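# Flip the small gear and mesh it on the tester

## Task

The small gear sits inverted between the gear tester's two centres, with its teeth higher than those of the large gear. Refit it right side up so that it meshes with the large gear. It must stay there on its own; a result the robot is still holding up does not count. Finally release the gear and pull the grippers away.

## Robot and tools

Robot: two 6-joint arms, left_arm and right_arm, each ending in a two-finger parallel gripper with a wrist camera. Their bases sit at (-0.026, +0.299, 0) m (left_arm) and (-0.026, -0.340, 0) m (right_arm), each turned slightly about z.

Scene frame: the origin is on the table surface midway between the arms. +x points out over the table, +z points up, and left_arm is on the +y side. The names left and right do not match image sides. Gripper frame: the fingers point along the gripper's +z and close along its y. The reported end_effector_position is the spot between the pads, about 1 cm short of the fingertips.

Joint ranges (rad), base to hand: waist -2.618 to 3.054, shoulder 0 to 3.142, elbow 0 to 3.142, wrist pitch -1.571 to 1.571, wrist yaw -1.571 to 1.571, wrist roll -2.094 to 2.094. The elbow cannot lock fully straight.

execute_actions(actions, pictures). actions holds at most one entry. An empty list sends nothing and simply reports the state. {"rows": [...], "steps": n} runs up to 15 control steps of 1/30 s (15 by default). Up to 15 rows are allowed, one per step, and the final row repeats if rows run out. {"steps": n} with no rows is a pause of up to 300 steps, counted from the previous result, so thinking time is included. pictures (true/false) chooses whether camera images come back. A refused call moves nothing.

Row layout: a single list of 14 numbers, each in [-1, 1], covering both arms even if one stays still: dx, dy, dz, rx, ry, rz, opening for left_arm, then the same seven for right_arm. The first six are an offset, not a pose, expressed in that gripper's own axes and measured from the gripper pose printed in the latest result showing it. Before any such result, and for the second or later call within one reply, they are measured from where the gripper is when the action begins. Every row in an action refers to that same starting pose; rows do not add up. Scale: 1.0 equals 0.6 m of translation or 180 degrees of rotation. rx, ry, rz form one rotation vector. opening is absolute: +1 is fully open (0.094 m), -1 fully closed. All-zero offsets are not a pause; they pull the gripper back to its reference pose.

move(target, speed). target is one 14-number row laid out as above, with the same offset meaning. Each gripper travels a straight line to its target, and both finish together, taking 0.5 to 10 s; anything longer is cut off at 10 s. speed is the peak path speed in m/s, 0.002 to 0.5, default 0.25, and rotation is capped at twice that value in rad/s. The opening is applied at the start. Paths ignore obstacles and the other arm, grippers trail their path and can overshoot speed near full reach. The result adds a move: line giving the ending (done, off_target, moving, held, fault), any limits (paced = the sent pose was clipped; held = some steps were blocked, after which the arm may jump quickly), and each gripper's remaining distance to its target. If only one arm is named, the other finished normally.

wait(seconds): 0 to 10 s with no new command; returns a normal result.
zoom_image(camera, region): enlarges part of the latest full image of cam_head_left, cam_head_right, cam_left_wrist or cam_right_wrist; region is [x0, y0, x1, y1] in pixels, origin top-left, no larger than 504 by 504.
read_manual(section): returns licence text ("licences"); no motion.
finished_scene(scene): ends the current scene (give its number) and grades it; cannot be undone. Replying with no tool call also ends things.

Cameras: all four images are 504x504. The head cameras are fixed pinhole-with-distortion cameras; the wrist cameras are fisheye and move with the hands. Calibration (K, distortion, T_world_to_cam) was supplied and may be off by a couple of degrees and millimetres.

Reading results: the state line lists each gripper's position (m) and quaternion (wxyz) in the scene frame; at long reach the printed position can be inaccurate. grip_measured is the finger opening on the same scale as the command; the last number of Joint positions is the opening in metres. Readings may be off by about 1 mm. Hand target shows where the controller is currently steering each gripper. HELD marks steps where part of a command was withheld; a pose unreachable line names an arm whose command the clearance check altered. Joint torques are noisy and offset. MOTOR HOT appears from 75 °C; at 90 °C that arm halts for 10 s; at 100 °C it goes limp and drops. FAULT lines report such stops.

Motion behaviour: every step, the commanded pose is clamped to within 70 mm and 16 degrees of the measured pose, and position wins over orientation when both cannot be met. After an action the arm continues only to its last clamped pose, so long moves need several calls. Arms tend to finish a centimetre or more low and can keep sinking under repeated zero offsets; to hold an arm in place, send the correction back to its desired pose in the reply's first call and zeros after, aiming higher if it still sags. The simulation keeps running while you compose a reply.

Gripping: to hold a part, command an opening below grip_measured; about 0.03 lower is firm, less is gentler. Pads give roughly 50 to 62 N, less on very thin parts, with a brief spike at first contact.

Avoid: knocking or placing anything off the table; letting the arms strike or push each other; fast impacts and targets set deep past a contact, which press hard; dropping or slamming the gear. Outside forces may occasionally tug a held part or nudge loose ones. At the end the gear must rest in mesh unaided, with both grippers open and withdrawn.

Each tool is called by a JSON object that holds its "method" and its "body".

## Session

{"method": "execute_actions", "body": {"actions": []}}

Scene clock: 0.00 s of 4200.00 s.
left_arm: end_effector_position=(+0.3738, -0.1959, +0.3765) grip_measured=+1.000 end_effector_quat_wxyz=(+0.689, +0.693, +0.208, -0.040) | right_arm: end_effector_position=(+0.6081, -0.4673, +0.2154) grip_measured=+1.000 end_effector_quat_wxyz=(-0.450, +0.539, -0.440, +0.560)
Joint positions: left_arm=[-0.624  2.149  2.106 -0.016  0.602  1.254  0.094] | right_arm=[-0.077  2.229  1.49   0.773 -0.262 -1.771  0.094]
Joint velocities: left_arm=[ 0.017 -0.012 -0.012 -0.051 -0.022 -0.007  0.   ] | right_arm=[ 0.007 -0.012 -0.012  0.022  0.051 -0.081  0.   ]
Joint torques (N m, as the arm reports them, + toward a larger angle): no reading
Motor temperatures (°C, as the motors report them): left_arm=[29 44 34 37 26 26] | right_arm=[27 45 34 32 28 29]
Hand target (left_arm): +0.371, -0.193, +0.389; +0.695, +0.688, +0.205, -0.039
Hand target (right_arm): +0.608, -0.467, +0.224; -0.454, +0.534, -0.437, +0.563
camera_calibration (this result's frames):
cam_left_wrist: T_world_to_cam=[[-0.615524, -0.0851593, -0.783504, 0.499881], [0.500791, 0.725378, -0.472265, 0.154533], [0.608554, -0.683063, -0.40384, -0.087791], [0, 0, 0, 1]] pos_world=[0.283726, -0.129492, 0.429186]
cam_right_wrist: T_world_to_cam=[[-0.00374332, -0.0913728, 0.99581, -0.250468], [-0.569024, -0.818684, -0.0772592, 0.0256705], [0.822313, -0.566929, -0.0489287, -0.651442], [0, 0, 0, 1]] pos_world=[0.549358, -0.371191, 0.219528]

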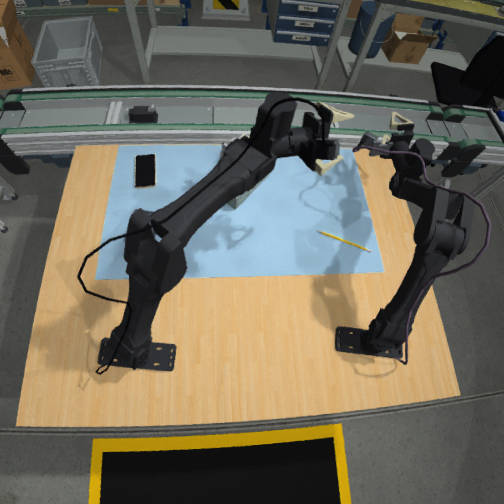

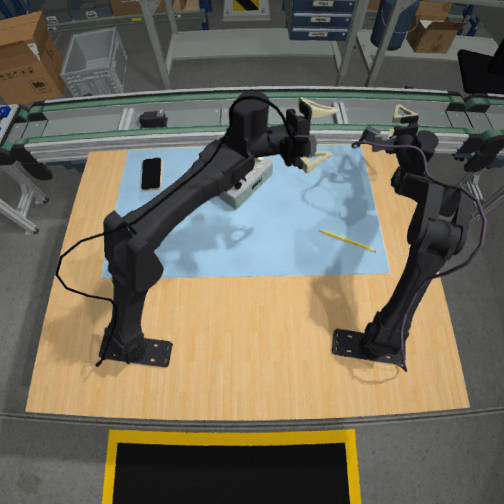

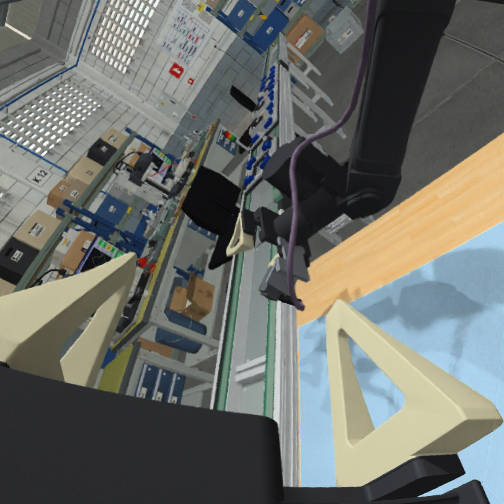

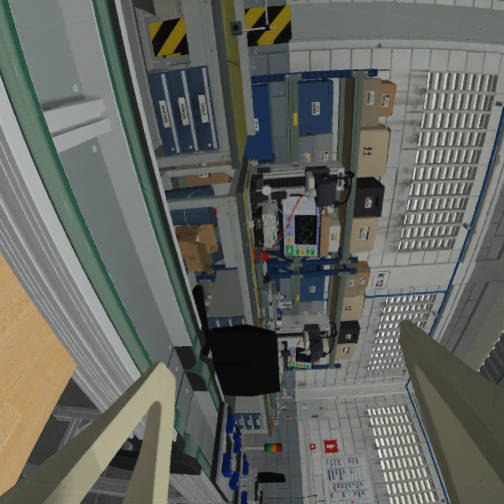

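Unroll both, retract left.

{"method": "move", "body": {"target": [0.1,-0.03,-0.5,0,0,-0.39,-0.36,0,0,-0.15,0,0,0.564,-0.1], "speed": 0.4}}

{"method": "zoom_image", "body": {"camera": "cam_head_left", "region": [190,120,300,220]}}

Scene clock: 6.33 s of 4200.00 s.
left_arm: end_effector_position=(+0.3572, +0.1071, +0.3492) grip_measured=-0.358 end_effector_quat_wxyz=(+0.541, +0.445, +0.574, -0.423) | right_arm: end_effector_position=(+0.5236, -0.4668, +0.2026) grip_measured=-0.098 end_effector_quat_wxyz=(+0.711, -0.000, +0.703, -0.007)
Joint positions: left_arm=[0.049 1.566 1.284 0.1   1.258 0.17  0.03 ] | right_arm=[-0.132  1.988  1.059  0.941 -0.317 -0.006  0.042]
Joint velocities: left_arm=[-0.002 -0.002 -0.022  0.007  0.007 -0.051 -0.001] | right_arm=[ 0.007  0.007  0.002  0.022  0.022 -0.051  0.   ]
Joint torques (N m, as the arm reports them, + toward a larger angle): left_arm=[ 0.18 -9.7   6.93  0.89  0.33  0.02] | right_arm=[ -0.59 -12.46   3.65   1.69  -0.07   0.04]
Motor temperatures (°C, as the motors report them): left_arm=[29 47 35 38 26 26] | right_arm=[27 47 35 33 28 29]
Hand target (left_arm): +0.348, +0.108, +0.354; +0.541, +0.449, +0.569, -0.427
Hand target (right_arm): +0.518, -0.467, +0.212; +0.719, -0.001, +0.695, -0.006
Off the commanded pose (left_arm): 0.006 m, 1 deg.
Off the commanded pose (right_arm): 0.011 m, 1 deg.
After step 90, 0.43 s passed at rest.
move: off_target (right_arm)
camera_calibration (this result's frames):
cam_left_wrist: T_world_to_cam=[[-0.920696, -0.228192, 0.31662, 0.234204], [-0.390259, 0.529559, -0.75317, 0.367527], [0.00419802, -0.817004, -0.576617, 0.408847], [0, 0, 0, 1]] pos_world=[0.357345, 0.192846, 0.438405]
cam_right_wrist: T_world_to_cam=[[0.0247754, -0.957546, -0.287215, -0.397284], [-0.553699, 0.226066, -0.801444, 0.603387], [0.832348, 0.178887, -0.524591, -0.142978], [0, 0, 0, 1]] pos_world=[0.462945, -0.491246, 0.29447]

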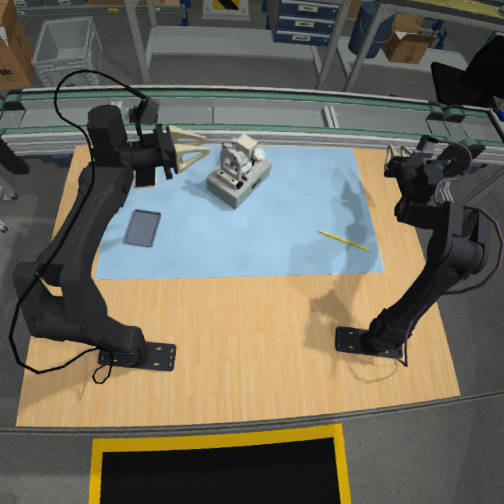

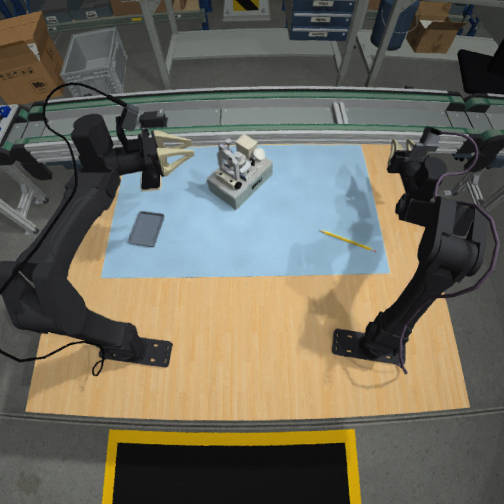

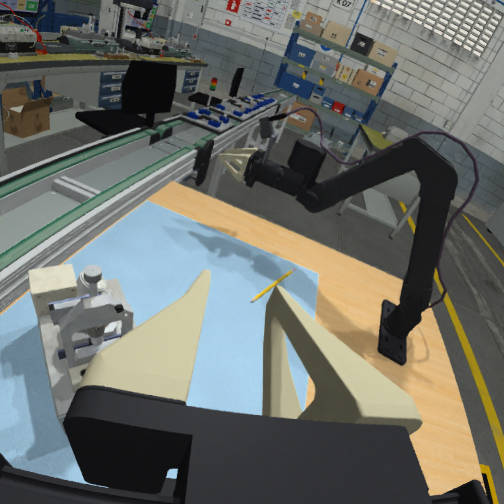

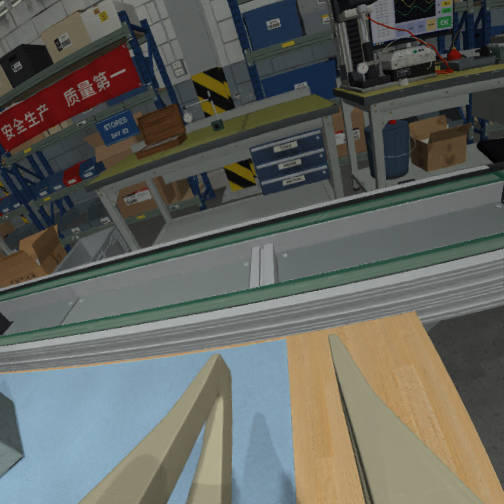

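Region (190, 120, 300, 220) of cam_head_left's 504x504 image, scaled by 4.582, with more detail than that image has; it fills the top 458 rows of this view, and the rest is white.

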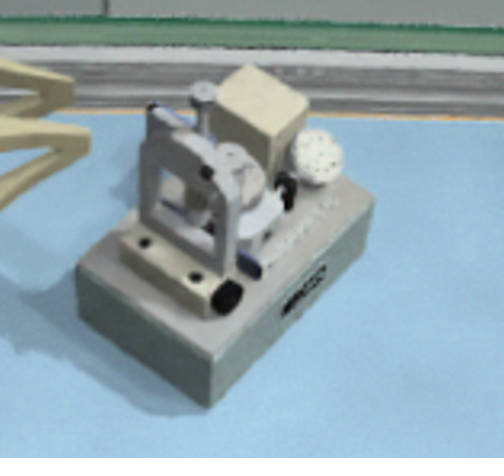

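{"method": "move", "body": {"target": [0.31,0.1,0.067,-0.19,-0.025,0,-0.36,-0.095,0.72,-0.056,-0.49,0,0,-0.1], "speed": 0.35}}

Scene clock: 18.70 s of 4200.00 s.
left_arm: end_effector_position=(+0.4247, +0.0948, +0.1629) grip_measured=-0.358 end_effector_quat_wxyz=(+0.669, +0.252, +0.651, -0.255) | right_arm: end_effector_position=(+0.4890, -0.0324, +0.2507) grip_measured=-0.098 end_effector_quat_wxyz=(-0.511, +0.489, -0.513, -0.487)
Joint positions: left_arm=[-0.155  1.944  0.735  1.238  0.468 -0.006  0.03 ] | right_arm=[ 0.443  2.354  1.901  0.441 -1.274 -0.012  0.042]
Joint velocities: left_arm=[ 0.002  0.007  0.017 -0.037 -0.022  0.007  0.001] | right_arm=[ 0.007  0.012  0.002 -0.11   0.066 -0.095  0.001]
Joint torques (N m, as the arm reports them, + toward a larger angle): left_arm=[-0.64 -9.03  5.09  1.34 -0.11  0.  ] | right_arm=[ -0.26 -13.41   7.53   1.05  -0.1   -0.1 ]
Motor temperatures (°C, as the motors report them): left_arm=[29 48 36 39 26 26] | right_arm=[27 49 35 34 28 29]
Hand target (left_arm): +0.423, +0.094, +0.162; +0.671, +0.249, +0.651, -0.253
Hand target (right_arm): +0.491, -0.034, +0.256; +0.512, -0.493, +0.508, +0.486
Off the commanded pose (left_arm): 0.004 m, 0 deg.
Off the commanded pose (right_arm): 0.006 m, 1 deg.
After step 90, 6.43 s passed at rest.
move: done
camera_calibration (this result's frames):
cam_left_wrist: T_world_to_cam=[[-0.659217, -0.687205, 0.305258, 0.286856], [-0.566471, 0.186878, -0.802613, 0.375498], [0.494513, -0.702016, -0.512475, 0.0614389], [0, 0, 0, 1]] pos_world=[0.371426, 0.170087, 0.2453]
cam_right_wrist: T_world_to_cam=[[0.954811, -0.0166033, -0.296748, -0.388588], [-0.255461, -0.556143, -0.79085, 0.350754], [-0.151904, 0.83092, -0.535254, 0.338485], [0, 0, 0, 1]] pos_world=[0.512049, -0.0926368, 0.343257]

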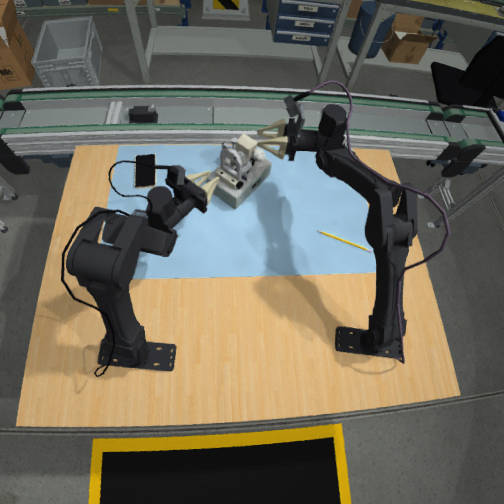

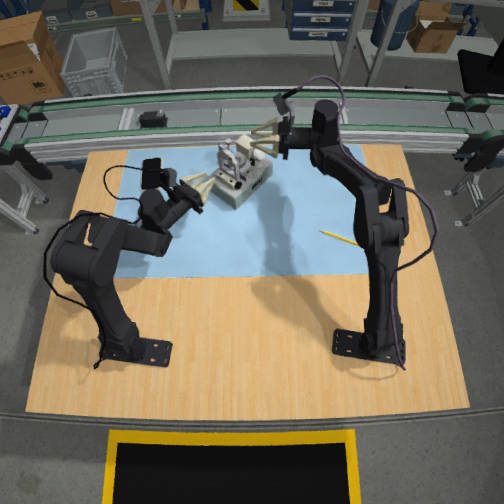

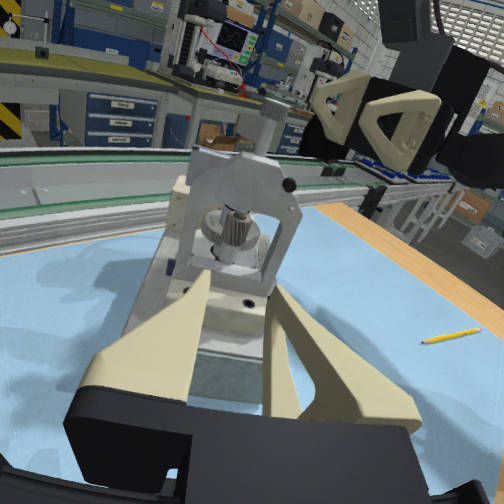

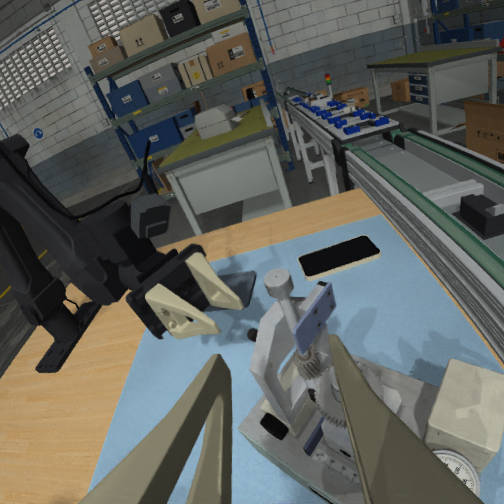

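{"method": "move", "body": {"target": [0.01,0.003,0.09,0,-0.005,0,-0.36,0.008,0.003,0.112,0,0,0,-0.1], "speed": 0.1}}

Scene clock: 27.53 s of 4200.00 s.
left_arm: end_effector_position=(+0.4608, +0.0635, +0.1504) grip_measured=-0.358 end_effector_quat_wxyz=(+0.667, +0.254, +0.651, -0.259) | right_arm: end_effector_position=(+0.4860, +0.0330, +0.2407) grip_measured=-0.098 end_effector_quat_wxyz=(-0.509, +0.490, -0.511, -0.489)
Joint positions: left_arm=[-0.207  2.098  0.926  1.198  0.424 -0.009  0.03 ] | right_arm=[ 0.561  2.449  2.029  0.413 -1.164 -0.006  0.042]
Joint velocities: left_arm=[-0.002 -0.007 -0.007 -0.051 -0.022  0.022 -0.001] | right_arm=[-0.002  0.007  0.017 -0.11  -0.051 -0.022  0.001]
Joint torques (N m, as the arm reports them, + toward a larger angle): left_arm=[-0.5  -9.92  8.47  1.14 -0.1  -0.01] | right_arm=[  0.09 -13.97   7.64   1.15   0.06   0.03]
Motor temperatures (°C, as the motors report them): left_arm=[29 48 36 40 26 26] | right_arm=[27 50 36 34 28 29]
Hand target (left_arm): +0.466, +0.061, +0.158; +0.674, +0.251, +0.645, -0.257
Hand target (right_arm): +0.490, +0.034, +0.246; +0.512, -0.488, +0.512, +0.487
Off the commanded pose (left_arm): 0.010 m, 1 deg.
Off the commanded pose (right_arm): 0.007 m, 0 deg.
After step 90, 4.73 s passed at rest.
move: done
camera_calibration (this result's frames):
cam_left_wrist: T_world_to_cam=[[-0.663161, -0.681343, 0.309822, 0.29376], [-0.568496, 0.189265, -0.800619, 0.392195], [0.486858, -0.707072, -0.512853, 0.0191118], [0, 0, 0, 1]] pos_world=[0.408466, 0.139436, 0.232787]
cam_right_wrist: T_world_to_cam=[[0.954608, -0.00879536, -0.297735, -0.387571], [-0.251818, -0.557711, -0.790914, 0.376781], [-0.159094, 0.829988, -0.534611, 0.28171], [0, 0, 0, 1]] pos_world=[0.509677, -0.0270899, 0.333213]

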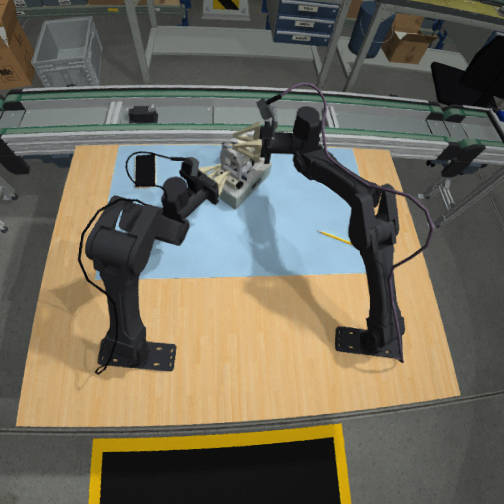

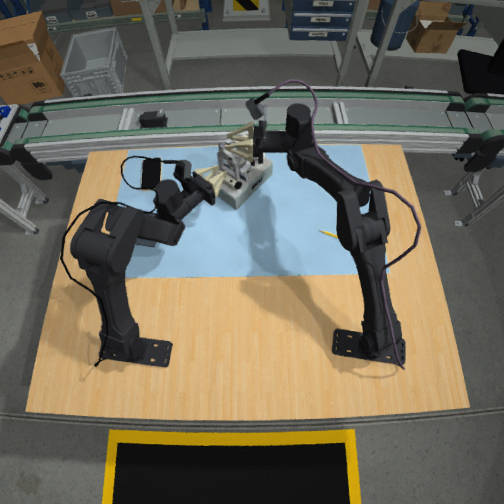

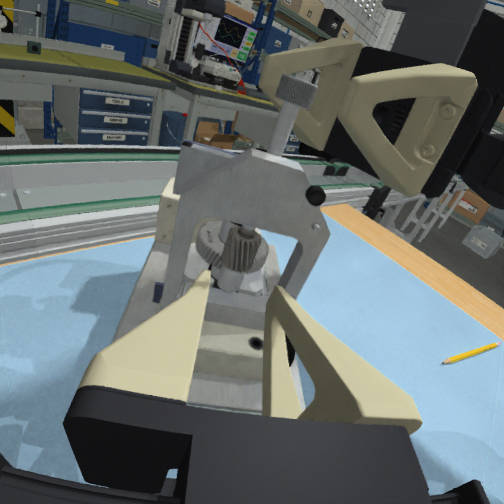

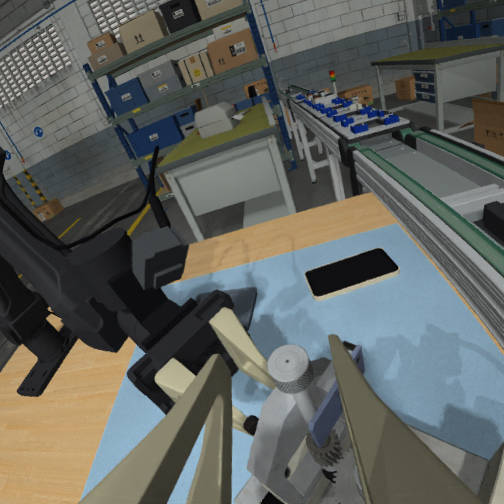

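{"method": "execute_actions", "body": {"actions": [{"rows":[[-0.015,-0.002,0.02,0,-0.006,0,-0.36,-0.008,-0.014,0.01,0,0,0,-0.1],[-0.016,-0.002,0.03,0,-0.006,0,-0.36,-0.008,-0.014,0.01,0,0,0,-0.1],[-0.017,-0.003,0.04,0,-0.006,0,-0.36,-0.008,-0.014,0.01,0,0,0,-0.1],[-0.018,-0.003,0.05,0,-0.006,0,-0.36,-0.008,-0.014,0.01,0,0,0,-0.1],[-0.018,-0.004,0.06,0,-0.006,0,-0.36,-0.008,-0.014,0.01,0,0,0,-0.1],[-0.018,-0.004,0.07,0,-0.006,0,-0.36,-0.008,-0.014,0.01,0,0,0,-0.3],[-0.018,-0.005,0.08,0,-0.006,0,-0.36,-0.008,-0.014,0.01,0,0,0,-0.5],[-0.018,-0.005,0.087,0,-0.006,0,-0.36,-0.008,-0.014,0.01,0,0,0,-0.72]],"steps":15}]}}

Scene clock: 38.33 s of 4200.00 s.
left_arm: end_effector_position=(+0.4923, +0.0305, +0.1513) grip_measured=-0.358 end_effector_quat_wxyz=(+0.665, +0.254, +0.651, -0.262) | right_arm: end_effector_position=(+0.4910, +0.0362, +0.2404) grip_measured=-0.694 end_effector_quat_wxyz=(-0.507, +0.493, -0.508, -0.493)
Joint positions: left_arm=[-0.257  2.198  1.123  1.099  0.381 -0.013  0.03 ] | right_arm=[ 0.561  2.488  2.097  0.387 -1.175 -0.004  0.014]
Joint velocities: left_arm=[ 0.002 -0.007  0.007 -0.154 -0.007 -0.022 -0.001] | right_arm=[ 0.002 -0.007 -0.002 -0.022  0.007  0.007  0.   ]
Joint torques (N m, as the arm reports them, + toward a larger angle): left_arm=[ -0.5  -11.8    9.08   1.16  -0.22   0.01] | right_arm=[  0.27 -14.24   7.67   1.08   0.15   0.03]
Motor temperatures (°C, as the motors report them): left_arm=[29 49 37 40 26 26] | right_arm=[27 51 37 33 28 29]
Hand target (left_arm): +0.497, +0.027, +0.162; +0.673, +0.251, +0.645, -0.261
Hand target (right_arm): +0.494, +0.039, +0.246; +0.509, -0.490, +0.511, +0.490
Off the commanded pose (left_arm): 0.013 m, 1 deg.
Off the commanded pose (right_arm): 0.007 m, 1 deg.
Steps of this call (steps 1 to 90: nothing new was sent; then 7.30 s passed at rest; steps 91 to 105: all 15 steps of this action). Readings (end_effector_position):
91: left_arm (+0.4613, +0.0631, +0.1503) | right_arm (+0.4872, +0.0334, +0.2405)
92: left_arm (+0.4626, +0.0618, +0.1509) | right_arm (+0.4893, +0.0341, +0.2420)
94: left_arm (+0.4684, +0.0561, +0.1539) | right_arm (+0.4919, +0.0351, +0.2426)
98: left_arm (+0.4832, +0.0381, +0.1603) | right_arm (+0.4928, +0.0357, +0.2407)
105: the state above
camera_calibration (this result's frames):
cam_left_wrist: T_world_to_cam=[[-0.666521, -0.675678, 0.314974, 0.292569], [-0.570675, 0.190594, -0.798752, 0.417845], [0.479667, -0.712132, -0.512627, -0.0153658], [0, 0, 0, 1]] pos_world=[0.440828, 0.107102, 0.233726]
cam_right_wrist: T_world_to_cam=[[0.95491, 0.00253382, -0.296886, -0.393094], [-0.244722, -0.559465, -0.791903, 0.376354], [-0.168104, 0.82885, -0.533619, 0.283892], [0, 0, 0, 1]] pos_world=[0.515195, -0.0237512, 0.332822]

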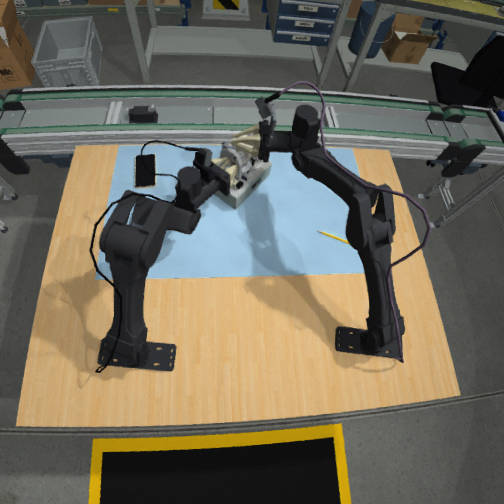

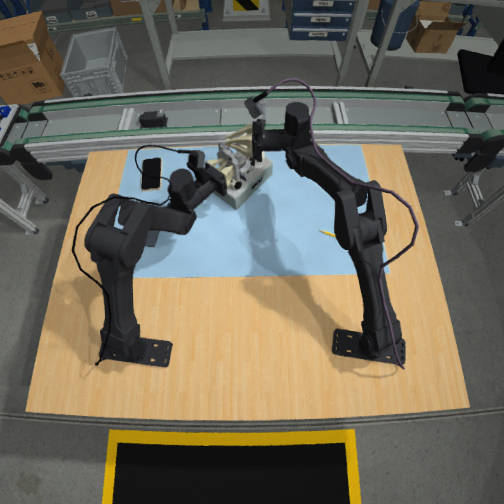

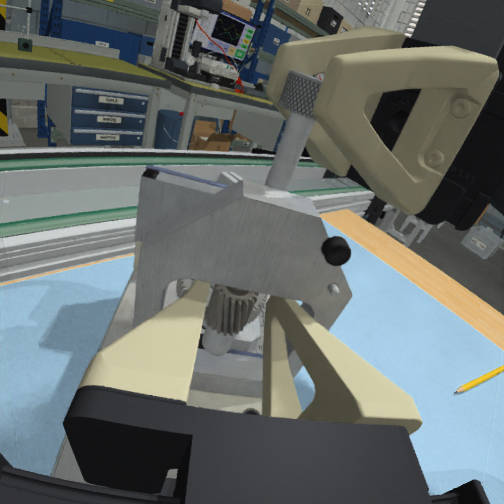

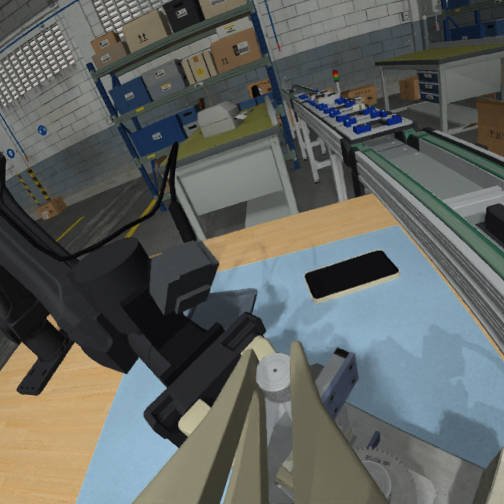

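{"method": "execute_actions", "body": {"actions": [{"rows":[[-0.012,0.01,0.01,0,-0.006,0,-0.4,-0.01,0,0,0,0,0,-0.72],[-0.012,0.01,0.01,0,-0.006,0,-0.4,-0.01,0,0,0,0,0,-0.72],[-0.012,0.01,0.01,0,-0.006,0,-0.45,-0.01,0,0,0,0,0,-0.72],[-0.012,0.01,0.01,0,-0.006,0,-0.5,-0.01,0,0,0,0,0,-0.72],[-0.012,0.01,0.01,0,-0.006,0,-0.58,-0.01,0,0,0,0,0,-0.72],[-0.012,0.01,0.01,0,-0.006,0,-0.67,-0.01,0,0,0,0,0,-0.72]],"steps":15}], "pictures": false}}

{"method": "execute_actions", "body": {"actions": [{"rows":[[-0.02,0,0.004,0,-0.01,0,-0.67,-0.05,0,0,0.01,-0.01,-0.02,-0.72],[-0.02,0,0.004,0,-0.01,0,-0.67,-0.09,0,0,0.01,-0.015,-0.03,-0.72],[-0.03,0,0.004,0,-0.01,0,-0.67,-0.13,0,0,0.01,-0.022,-0.045,-0.72],[-0.04,0,0.004,0,-0.015,0,-0.67,-0.13,0,0,0.01,-0.022,-0.045,-0.72]],"steps":15}], "pictures": false}}

Scene clock: 50.27 s of 4200.00 s.
left_arm: end_effector_position=(+0.4958, +0.0318, +0.1492) grip_measured=-0.635 end_effector_quat_wxyz=(+0.664, +0.251, +0.654, -0.262) | right_arm: end_effector_position=(+0.4909, +0.0362, +0.2404) grip_measured=-0.694 end_effector_quat_wxyz=(-0.506, +0.493, -0.507, -0.493)
Joint positions: left_arm=[-0.253  2.208  1.135  1.094  0.379 -0.016  0.017] | right_arm=[ 0.561  2.488  2.097  0.387 -1.175 -0.004  0.014]
Joint velocities: left_arm=[ 0.012  0.012  0.007 -0.037 -0.007  0.007  0.   ] | right_arm=[-0.002  0.002 -0.007 -0.007  0.022 -0.037 -0.   ]
Joint torques (N m, as the arm reports them, + toward a larger angle): left_arm=[  0.26 -11.61   8.67   1.24   0.11  -0.1 ] | right_arm=[ -0.03 -15.31   6.42   1.12  -0.01   0.01]
Motor temperatures (°C, as the motors report them): left_arm=[29 51 38 40 26 26] | right_arm=[27 52 37 33 28 29]
Hand target (left_arm): +0.500, +0.031, +0.158; +0.671, +0.252, +0.645, -0.265
Hand target (right_arm): +0.491, +0.036, +0.246; +0.507, -0.493, +0.508, +0.493
Off the commanded pose (left_arm): 0.011 m, 1 deg.
Off the commanded pose (right_arm): 0.006 m, 0 deg.
Steps of this call (steps 1 to 90: nothing new was sent; then 8.43 s passed at rest; steps 91 to 105: all 15 steps of this action). Readings (end_effector_position):
91: left_arm (+0.4929, +0.0305, +0.1508) | right_arm (+0.4909, +0.0362, +0.2404)
92: left_arm (+0.4933, +0.0304, +0.1505) | right_arm (+0.4909, +0.0362, +0.2404)
94: left_arm (+0.4940, +0.0301, +0.1497) | right_arm (+0.4909, +0.0362, +0.2404)
98: left_arm (+0.4958, +0.0318, +0.1492) | right_arm (+0.4909, +0.0362, +0.2404)
105: the state above

Scene clock: 50.77 s of 4200.00 s.
left_arm: end_effector_position=(+0.4958, +0.0319, +0.1494) grip_measured=-0.635 end_effector_quat_wxyz=(+0.663, +0.247, +0.655, -0.266) | right_arm: end_effector_position=(+0.4907, +0.0357, +0.2498) grip_measured=-0.694 end_effector_quat_wxyz=(-0.510, +0.489, -0.509, -0.491)
Joint positions: left_arm=[-0.253  2.208  1.135  1.095  0.378 -0.029  0.017] | right_arm=[ 0.562  2.471  2.097  0.381 -1.163  0.007  0.014]
Joint velocities: left_arm=[ 0.022 -0.017  0.007 -0.095  0.022 -0.11  -0.002] | right_arm=[-0.007 -0.017 -0.002 -0.066 -0.007  0.022 -0.   ]
Joint torques (N m, as the arm reports them, + toward a larger angle): left_arm=[ -0.26 -13.56   7.68   1.27   0.     0.  ] | right_arm=[  0.13 -20.08   9.85   1.61   0.23   0.16]
Motor temperatures (°C, as the motors report them): left_arm=[29 51 38 40 26 26] | right_arm=[27 52 37 33 28 29]
Hand target (left_arm): +0.497, +0.031, +0.173; +0.679, +0.245, +0.638, -0.267
Hand target (right_arm): +0.485, +0.033, +0.317; +0.565, -0.502, +0.461, +0.466
Off the commanded pose (left_arm): 0.024 m, 3 deg.
Off the commanded pose (right_arm): 0.069 m, 9 deg.
Steps of this call (steps 1 to 15: all 15 steps of this action). Readings (end_effector_position):
1: left_arm (+0.4958, +0.0318, +0.1493) | right_arm (+0.4909, +0.0361, +0.2418)
2: left_arm (+0.4958, +0.0318, +0.1493) | right_arm (+0.4908, +0.0360, +0.2427)
4: left_arm (+0.4957, +0.0318, +0.1494) | right_arm (+0.4908, +0.0358, +0.2450)
8: left_arm (+0.4958, +0.0318, +0.1494) | right_arm (+0.4907, +0.0357, +0.2497)
15: the state above

{"method": "execute_actions", "body": {"actions": [{"rows":[[-0.052,0,0.006,0,-0.028,0.008,-0.67,-0.13,-0.01,0,0,-0.035,-0.055,-0.72]],"steps":15}], "pictures": false}}

Scene clock: 55.07 s of 4200.00 s.
left_arm: end_effector_position=(+0.4958, +0.0319, +0.1525) grip_measured=-0.635 end_effector_quat_wxyz=(+0.667, +0.245, +0.651, -0.268) | right_arm: end_effector_position=(+0.4904, +0.0361, +0.2598) grip_measured=-0.694 end_effector_quat_wxyz=(-0.504, +0.492, -0.498, -0.506)
Joint positions: left_arm=[-0.253  2.208  1.135  1.108  0.378 -0.035  0.017] | right_arm=[ 0.559  2.501  2.164  0.393 -1.201  0.062  0.014]
Joint velocities: left_arm=[-0.007  0.022  0.002 -0.037 -0.022 -0.051  0.   ] | right_arm=[0.012 0.012 0.007 0.037 0.022 0.081 0.   ]
Joint torques (N m, as the arm reports them, + toward a larger angle): left_arm=[ -0.18 -12.9    8.41   1.64  -0.03  -0.03] | right_arm=[ -0.29 -18.56  10.31   2.07   0.41   0.26]
Motor temperatures (°C, as the motors report them): left_arm=[29 52 38 40 26 26] | right_arm=[27 54 38 34 28 29]
Hand target (left_arm): +0.497, +0.031, +0.180; +0.694, +0.244, +0.622, -0.268
Hand target (right_arm): +0.488, +0.031, +0.327; +0.576, -0.505, +0.438, +0.471
Off the commanded pose (left_arm): 0.028 m, 5 deg.
Off the commanded pose (right_arm): 0.068 m, 12 deg.
Steps of this call (steps 1 to 90: nothing new was sent; then 0.80 s passed at rest; steps 91 to 105: all 15 steps of this action). Readings (end_effector_position):
91: left_arm (+0.4958, +0.0319, +0.1504) | right_arm (+0.4907, +0.0360, +0.2518)
92: left_arm (+0.4958, +0.0319, +0.1510) | right_arm (+0.4906, +0.0361, +0.2539)
94: left_arm (+0.4958, +0.0319, +0.1518) | right_arm (+0.4904, +0.0361, +0.2587)
98: left_arm (+0.4958, +0.0319, +0.1523) | right_arm (+0.4904, +0.0361, +0.2596)
105: the state above

{"method": "execute_actions", "body": {"actions": [{"rows":[[-0.06,0,0.004,0,-0.025,0.005,-0.67,-0.1,0,0,0.01,-0.025,-0.045,-0.72],[-0.06,0,0.004,0,-0.025,0.005,-0.67,-0.1,0,0,0.01,-0.025,-0.045,-0.72],[-0.06,0,0,0,-0.025,0.005,-0.67,-0.1,0,0,0.01,-0.025,-0.045,-0.72],[-0.06,0,-0.005,0,-0.025,0.005,-0.67,-0.1,0,0,0.01,-0.025,-0.045,-0.72],[-0.055,0,-0.012,0,-0.025,0.005,-0.67,-0.1,0,0,0.01,-0.025,-0.045,-0.72],[-0.05,0,-0.02,0,-0.02,0.005,-0.67,-0.1,0,0,0.01,-0.025,-0.045,-0.72],[-0.045,0,-0.03,0,-0.02,0.005,-0.67,-0.1,0,0,0.01,-0.025,-0.045,-0.72],[-0.04,0,-0.04,0,-0.015,0.005,-0.67,-0.1,0,0,0.01,-0.025,-0.045,-0.72]],"steps":15}]}}

Scene clock: 66.13 s of 4200.00 s.
left_arm: end_effector_position=(+0.4818, +0.0466, +0.1581) grip_measured=-0.635 end_effector_quat_wxyz=(+0.669, +0.239, +0.652, -0.266) | right_arm: end_effector_position=(+0.4904, +0.0361, +0.2600) grip_measured=-0.694 end_effector_quat_wxyz=(-0.501, +0.489, -0.500, -0.509)
Joint positions: left_arm=[-0.236  2.146  1.044  1.142  0.385 -0.043  0.017] | right_arm=[ 0.559  2.501  2.164  0.396 -1.202  0.074  0.014]
Joint velocities: left_arm=[ 0.017  0.007  0.007 -0.081  0.007  0.022  0.001] | right_arm=[-0.022  0.007 -0.002  0.051 -0.007 -0.007 -0.001]
Joint torques (N m, as the arm reports them, + toward a larger angle): left_arm=[  0.29 -13.14   5.49   1.48   0.16   0.  ] | right_arm=[  0.01 -19.81   7.49   2.06   0.39   0.31]
Motor temperatures (°C, as the motors report them): left_arm=[29 53 38 42 26 26] | right_arm=[27 57 39 36 28 29]
Hand target (left_arm): +0.478, +0.049, +0.175; +0.684, +0.244, +0.633, -0.267
Hand target (right_arm): +0.486, +0.032, +0.319; +0.563, -0.499, +0.450, +0.481
Off the commanded pose (left_arm): 0.018 m, 3 deg.
Off the commanded pose (right_arm): 0.060 m, 10 deg.
Steps of this call (steps 1 to 90: nothing new was sent; then 7.57 s passed at rest; steps 91 to 105: all 15 steps of this action). Readings (end_effector_position):
91: left_arm (+0.4958, +0.0319, +0.1525) | right_arm (+0.4904, +0.0361, +0.2599)
92: left_arm (+0.4958, +0.0319, +0.1525) | right_arm (+0.4904, +0.0361, +0.2599)
94: left_arm (+0.4957, +0.0319, +0.1540) | right_arm (+0.4904, +0.0361, +0.2600)
98: left_arm (+0.4886, +0.0367, +0.1584) | right_arm (+0.4904, +0.0361, +0.2600)
105: the state above
camera_calibration (this result's frames):
cam_left_wrist: T_world_to_cam=[[-0.653386, -0.677808, 0.337138, 0.284584], [-0.578145, 0.159281, -0.800236, 0.419466], [0.488707, -0.717778, -0.495943, -0.00213629], [0, 0, 0, 1]] pos_world=[0.429499, 0.124547, 0.238669]
cam_right_wrist: T_world_to_cam=[[0.948944, 0.0335965, -0.313649, -0.380589], [-0.245162, -0.547128, -0.800341, 0.393627], [-0.198495, 0.836374, -0.510958, 0.303012], [0, 0, 0, 1]] pos_world=[0.517806, -0.0252805, 0.350491]

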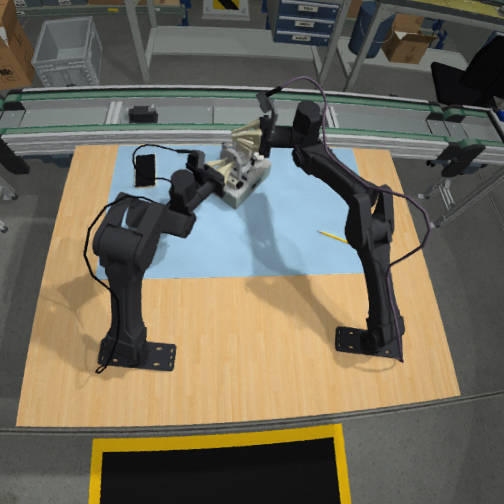

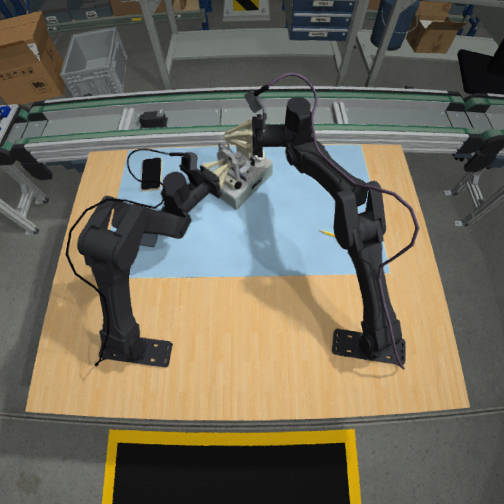

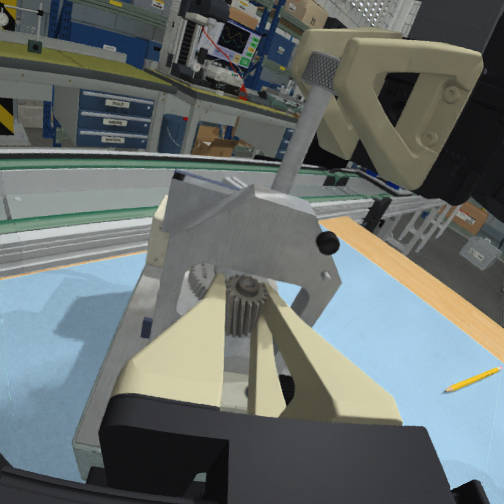

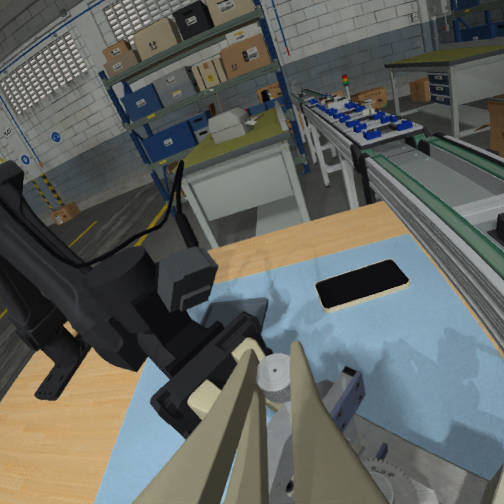

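{"method": "execute_actions", "body": {"actions": [{"rows":[[-0.03,0,-0.02,0,-0.012,0,-0.67,-0.08,0,0,0,-0.02,-0.035,-0.72],[-0.03,0,-0.035,0,-0.012,0,-0.67,-0.06,0,0,0,-0.015,-0.03,-0.72],[-0.03,0,-0.05,0,-0.012,0,-0.67,-0.05,0,0,0,-0.015,-0.025,-0.72],[-0.03,0,-0.065,0,-0.012,0,-0.67,-0.04,0,0,0,-0.01,-0.02,-0.72],[-0.03,0,-0.08,0,-0.012,0,-0.67,-0.03,0,0,0,-0.01,-0.02,-0.72],[-0.03,0,-0.095,0,-0.012,0,-0.67,-0.02,0,0,0,-0.01,-0.015,-0.72],[-0.03,0,-0.105,0,-0.012,0,-0.67,-0.01,0,0,0,-0.005,-0.01,-0.72]],"steps":15}], "pictures": false}}

{"method": "move", "body": {"target": [0.08,-0.22,-0.18,0,0.51,0,-0.67,0,0,0,0,0,0,-0.72], "speed": 0.4}}

{"method": "move", "body": {"target": [0,0,0.1,0,0,0.48,-0.67,0,0,0,0,0,0,-0.72], "speed": 0.4}}

Scene clock: 78.57 s of 4200.00 s.
left_arm: end_effector_position=(+0.4395, +0.0892, +0.1557) grip_measured=-0.635 end_effector_quat_wxyz=(+0.665, +0.228, +0.660, -0.265) | right_arm: end_effector_position=(+0.4907, +0.0362, +0.2457) grip_measured=-0.694 end_effector_quat_wxyz=(-0.493, +0.492, -0.502, -0.513)
Joint positions: left_arm=[-0.17   2.006  0.792  1.242  0.432 -0.057  0.017] | right_arm=[ 0.557  2.522  2.158  0.401 -1.217  0.065  0.014]
Joint velocities: left_arm=[-0.027 -0.012  0.012  0.081  0.007  0.007 -0.001] | right_arm=[-0.002  0.002 -0.012 -0.051 -0.007 -0.022 -0.   ]
Joint torques (N m, as the arm reports them, + toward a larger angle): left_arm=[  0.05 -11.42   4.93   1.42   0.03  -0.08] | right_arm=[  0.05 -17.08   5.74   1.53   0.17   0.2 ]
Motor temperatures (°C, as the motors report them): left_arm=[29 54 37 42 26 26] | right_arm=[27 59 38 37 28 29]
Hand target (left_arm): +0.434, +0.088, +0.173; +0.681, +0.235, +0.639, -0.270
Hand target (right_arm): +0.490, +0.035, +0.266; +0.513, -0.493, +0.488, +0.505
Off the commanded pose (left_arm): 0.019 m, 3 deg.
Off the commanded pose (right_arm): 0.020 m, 3 deg.
Steps of this call (steps 1 to 90: nothing new was sent; then 8.93 s passed at rest; steps 91 to 105: all 15 steps of this action). Readings (end_effector_position):
91: left_arm (+0.4806, +0.0467, +0.1584) | right_arm (+0.4904, +0.0362, +0.2586)
92: left_arm (+0.4780, +0.0485, +0.1574) | right_arm (+0.4904, +0.0363, +0.2576)
94: left_arm (+0.4683, +0.0555, +0.1547) | right_arm (+0.4906, +0.0362, +0.2543)
98: left_arm (+0.4464, +0.0790, +0.1494) | right_arm (+0.4906, +0.0365, +0.2484)
105: the state above

Scene clock: 81.60 s of 4200.00 s.
left_arm: end_effector_position=(+0.2674, +0.0578, +0.1013) grip_measured=-0.635 end_effector_quat_wxyz=(-0.022, +0.341, +0.939, -0.027) | right_arm: end_effector_position=(+0.4909, +0.0365, +0.2390) grip_measured=-0.694 end_effector_quat_wxyz=(-0.491, +0.495, -0.501, -0.513)
Joint positions: left_arm=[-0.552  2.017  1.747 -1.326  0.065  0.036  0.017] | right_arm=[ 0.557  2.532  2.158  0.397 -1.223  0.049  0.014]
Joint velocities: left_arm=[-0.002  0.022 -0.007 -0.037 -0.007 -0.022 -0.001] | right_arm=[ 0.012 -0.007 -0.002  0.022 -0.022 -0.007 -0.001]
Joint torques (N m, as the arm reports them, + toward a larger angle): left_arm=[ -0.35 -10.86   9.36  -0.33  -0.07   0.  ] | right_arm=[  0.   -16.04   5.46   1.25   0.08   0.17]
Motor temperatures (°C, as the motors report them): left_arm=[29 53 38 42 26 26] | right_arm=[27 59 38 37 28 29]
Hand target (left_arm): +0.273, +0.055, +0.111; -0.007, +0.341, +0.940, -0.025
Hand target (right_arm): +0.491, +0.036, +0.246; +0.493, -0.492, +0.502, +0.513
Off the commanded pose (left_arm): 0.012 m, 2 deg.
Off the commanded pose (right_arm): 0.007 m, 0 deg.
move: off_target (left_arm)
camera_calibration (this result's frames):
cam_left_wrist: T_world_to_cam=[[-0.367333, -0.926881, 0.0771913, 0.13547], [-0.7265, 0.337758, 0.598429, 0.135966], [-0.580744, 0.163743, -0.797449, 0.348015], [0, 0, 0, 1]] pos_world=[0.35065, 0.0226558, 0.185701]
cam_right_wrist: T_world_to_cam=[[0.945369, 0.0477101, -0.322492, -0.384261], [-0.241325, -0.56267, -0.790674, 0.37356], [-0.219179, 0.825304, -0.520417, 0.304911], [0, 0, 0, 1]] pos_world=[0.520248, -0.0231206, 0.330124]

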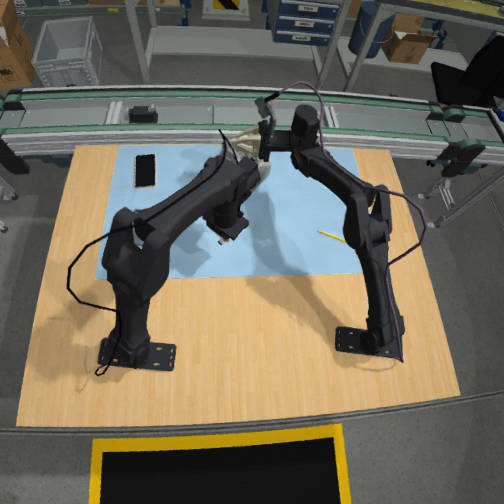

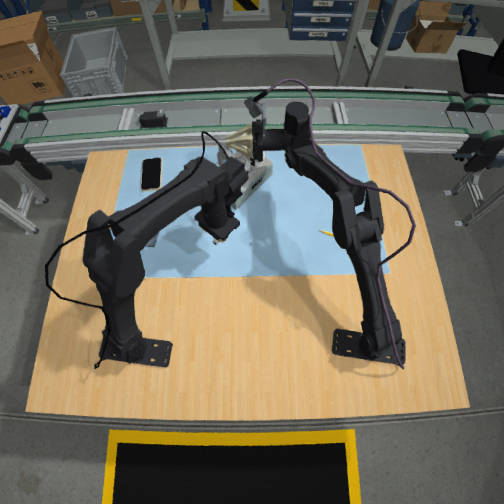

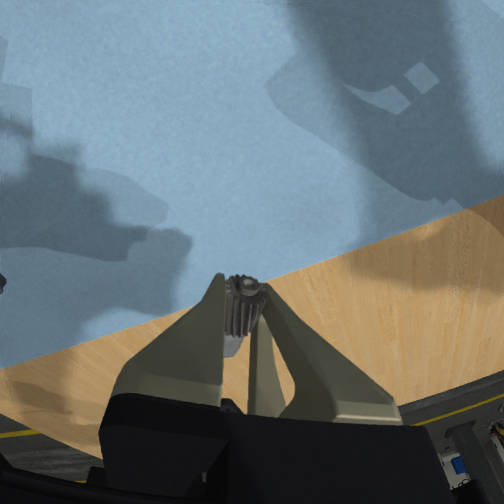

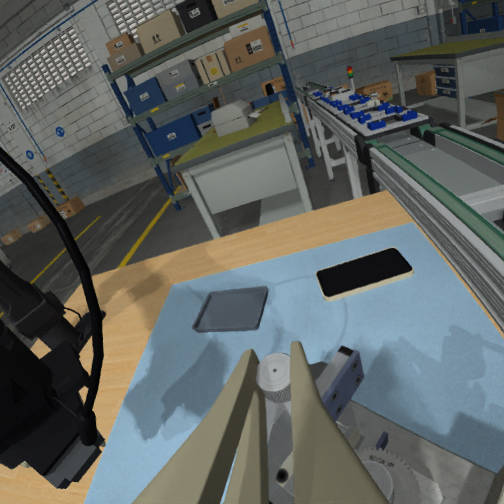

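Scene clock: 84.17 s of 4200.00 s.
left_arm: end_effector_position=(+0.2672, +0.0582, +0.0433) grip_measured=-0.636 end_effector_quat_wxyz=(+0.003, +0.888, +0.458, -0.034) | right_arm: end_effector_position=(+0.4908, +0.0365, +0.2385) grip_measured=-0.694 end_effector_quat_wxyz=(-0.492, +0.497, -0.499, -0.511)
Joint positions: left_arm=[-0.552  2.046  1.558 -1.106  0.064  1.528  0.017] | right_arm=[ 0.557  2.532  2.158  0.393 -1.224  0.038  0.014]
Joint velocities: left_arm=[ 0.002 -0.012  0.002  0.022 -0.095  0.007  0.001] | right_arm=[ 0.012 -0.012 -0.002  0.007  0.037  0.037  0.001]
Joint torques (N m, as the arm reports them, + toward a larger angle): left_arm=[ -0.72 -10.8    5.59  -0.21   0.07   0.12] | right_arm=[ -0.03 -15.12   5.48   1.25   0.01   0.11]
Motor temperatures (°C, as the motors report them): left_arm=[29 53 37 41 26 26] | right_arm=[27 58 37 36 28 29]
Hand target (left_arm): +0.264, +0.057, +0.041; +0.002, +0.892, +0.451, -0.035
Hand target (right_arm): +0.491, +0.036, +0.239; +0.491, -0.495, +0.501, +0.513
Off the commanded pose (left_arm): 0.005 m, 1 deg.
Off the commanded pose (right_arm): 0.001 m, 0 deg.
move: done
camera_calibration (this result's frames):
cam_left_wrist: T_world_to_cam=[[-0.952506, 0.297261, 0.0660887, 0.22581], [0.286914, 0.803329, 0.521864, -0.124218], [0.102039, 0.516041, -0.850465, 0.100996], [0, 0, 0, 1]] pos_world=[0.24042, -0.0194543, 0.135795]
cam_right_wrist: T_world_to_cam=[[0.947626, 0.0476193, -0.315813, -0.387064], [-0.235522, -0.563685, -0.7917, 0.370584], [-0.215719, 0.824616, -0.522947, 0.303566], [0, 0, 0, 1]] pos_world=[0.519558, -0.0230007, 0.3299]

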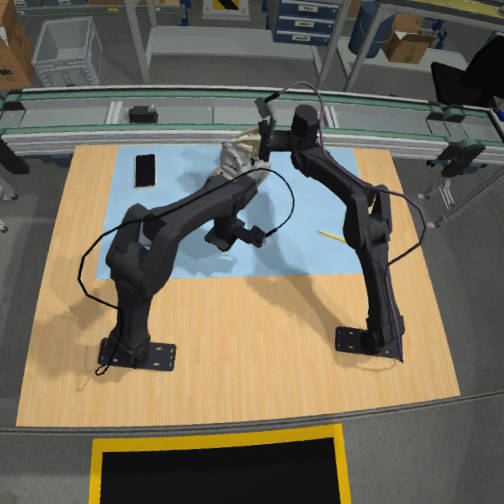

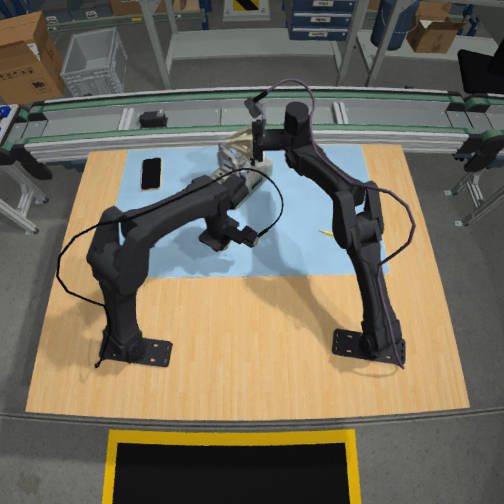

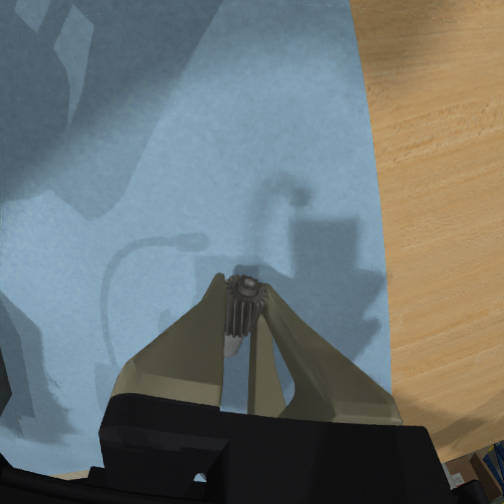

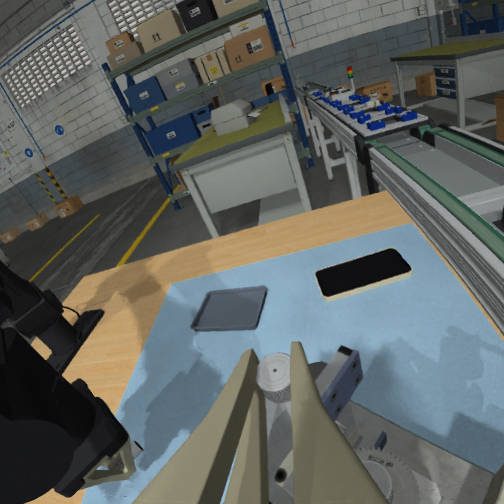

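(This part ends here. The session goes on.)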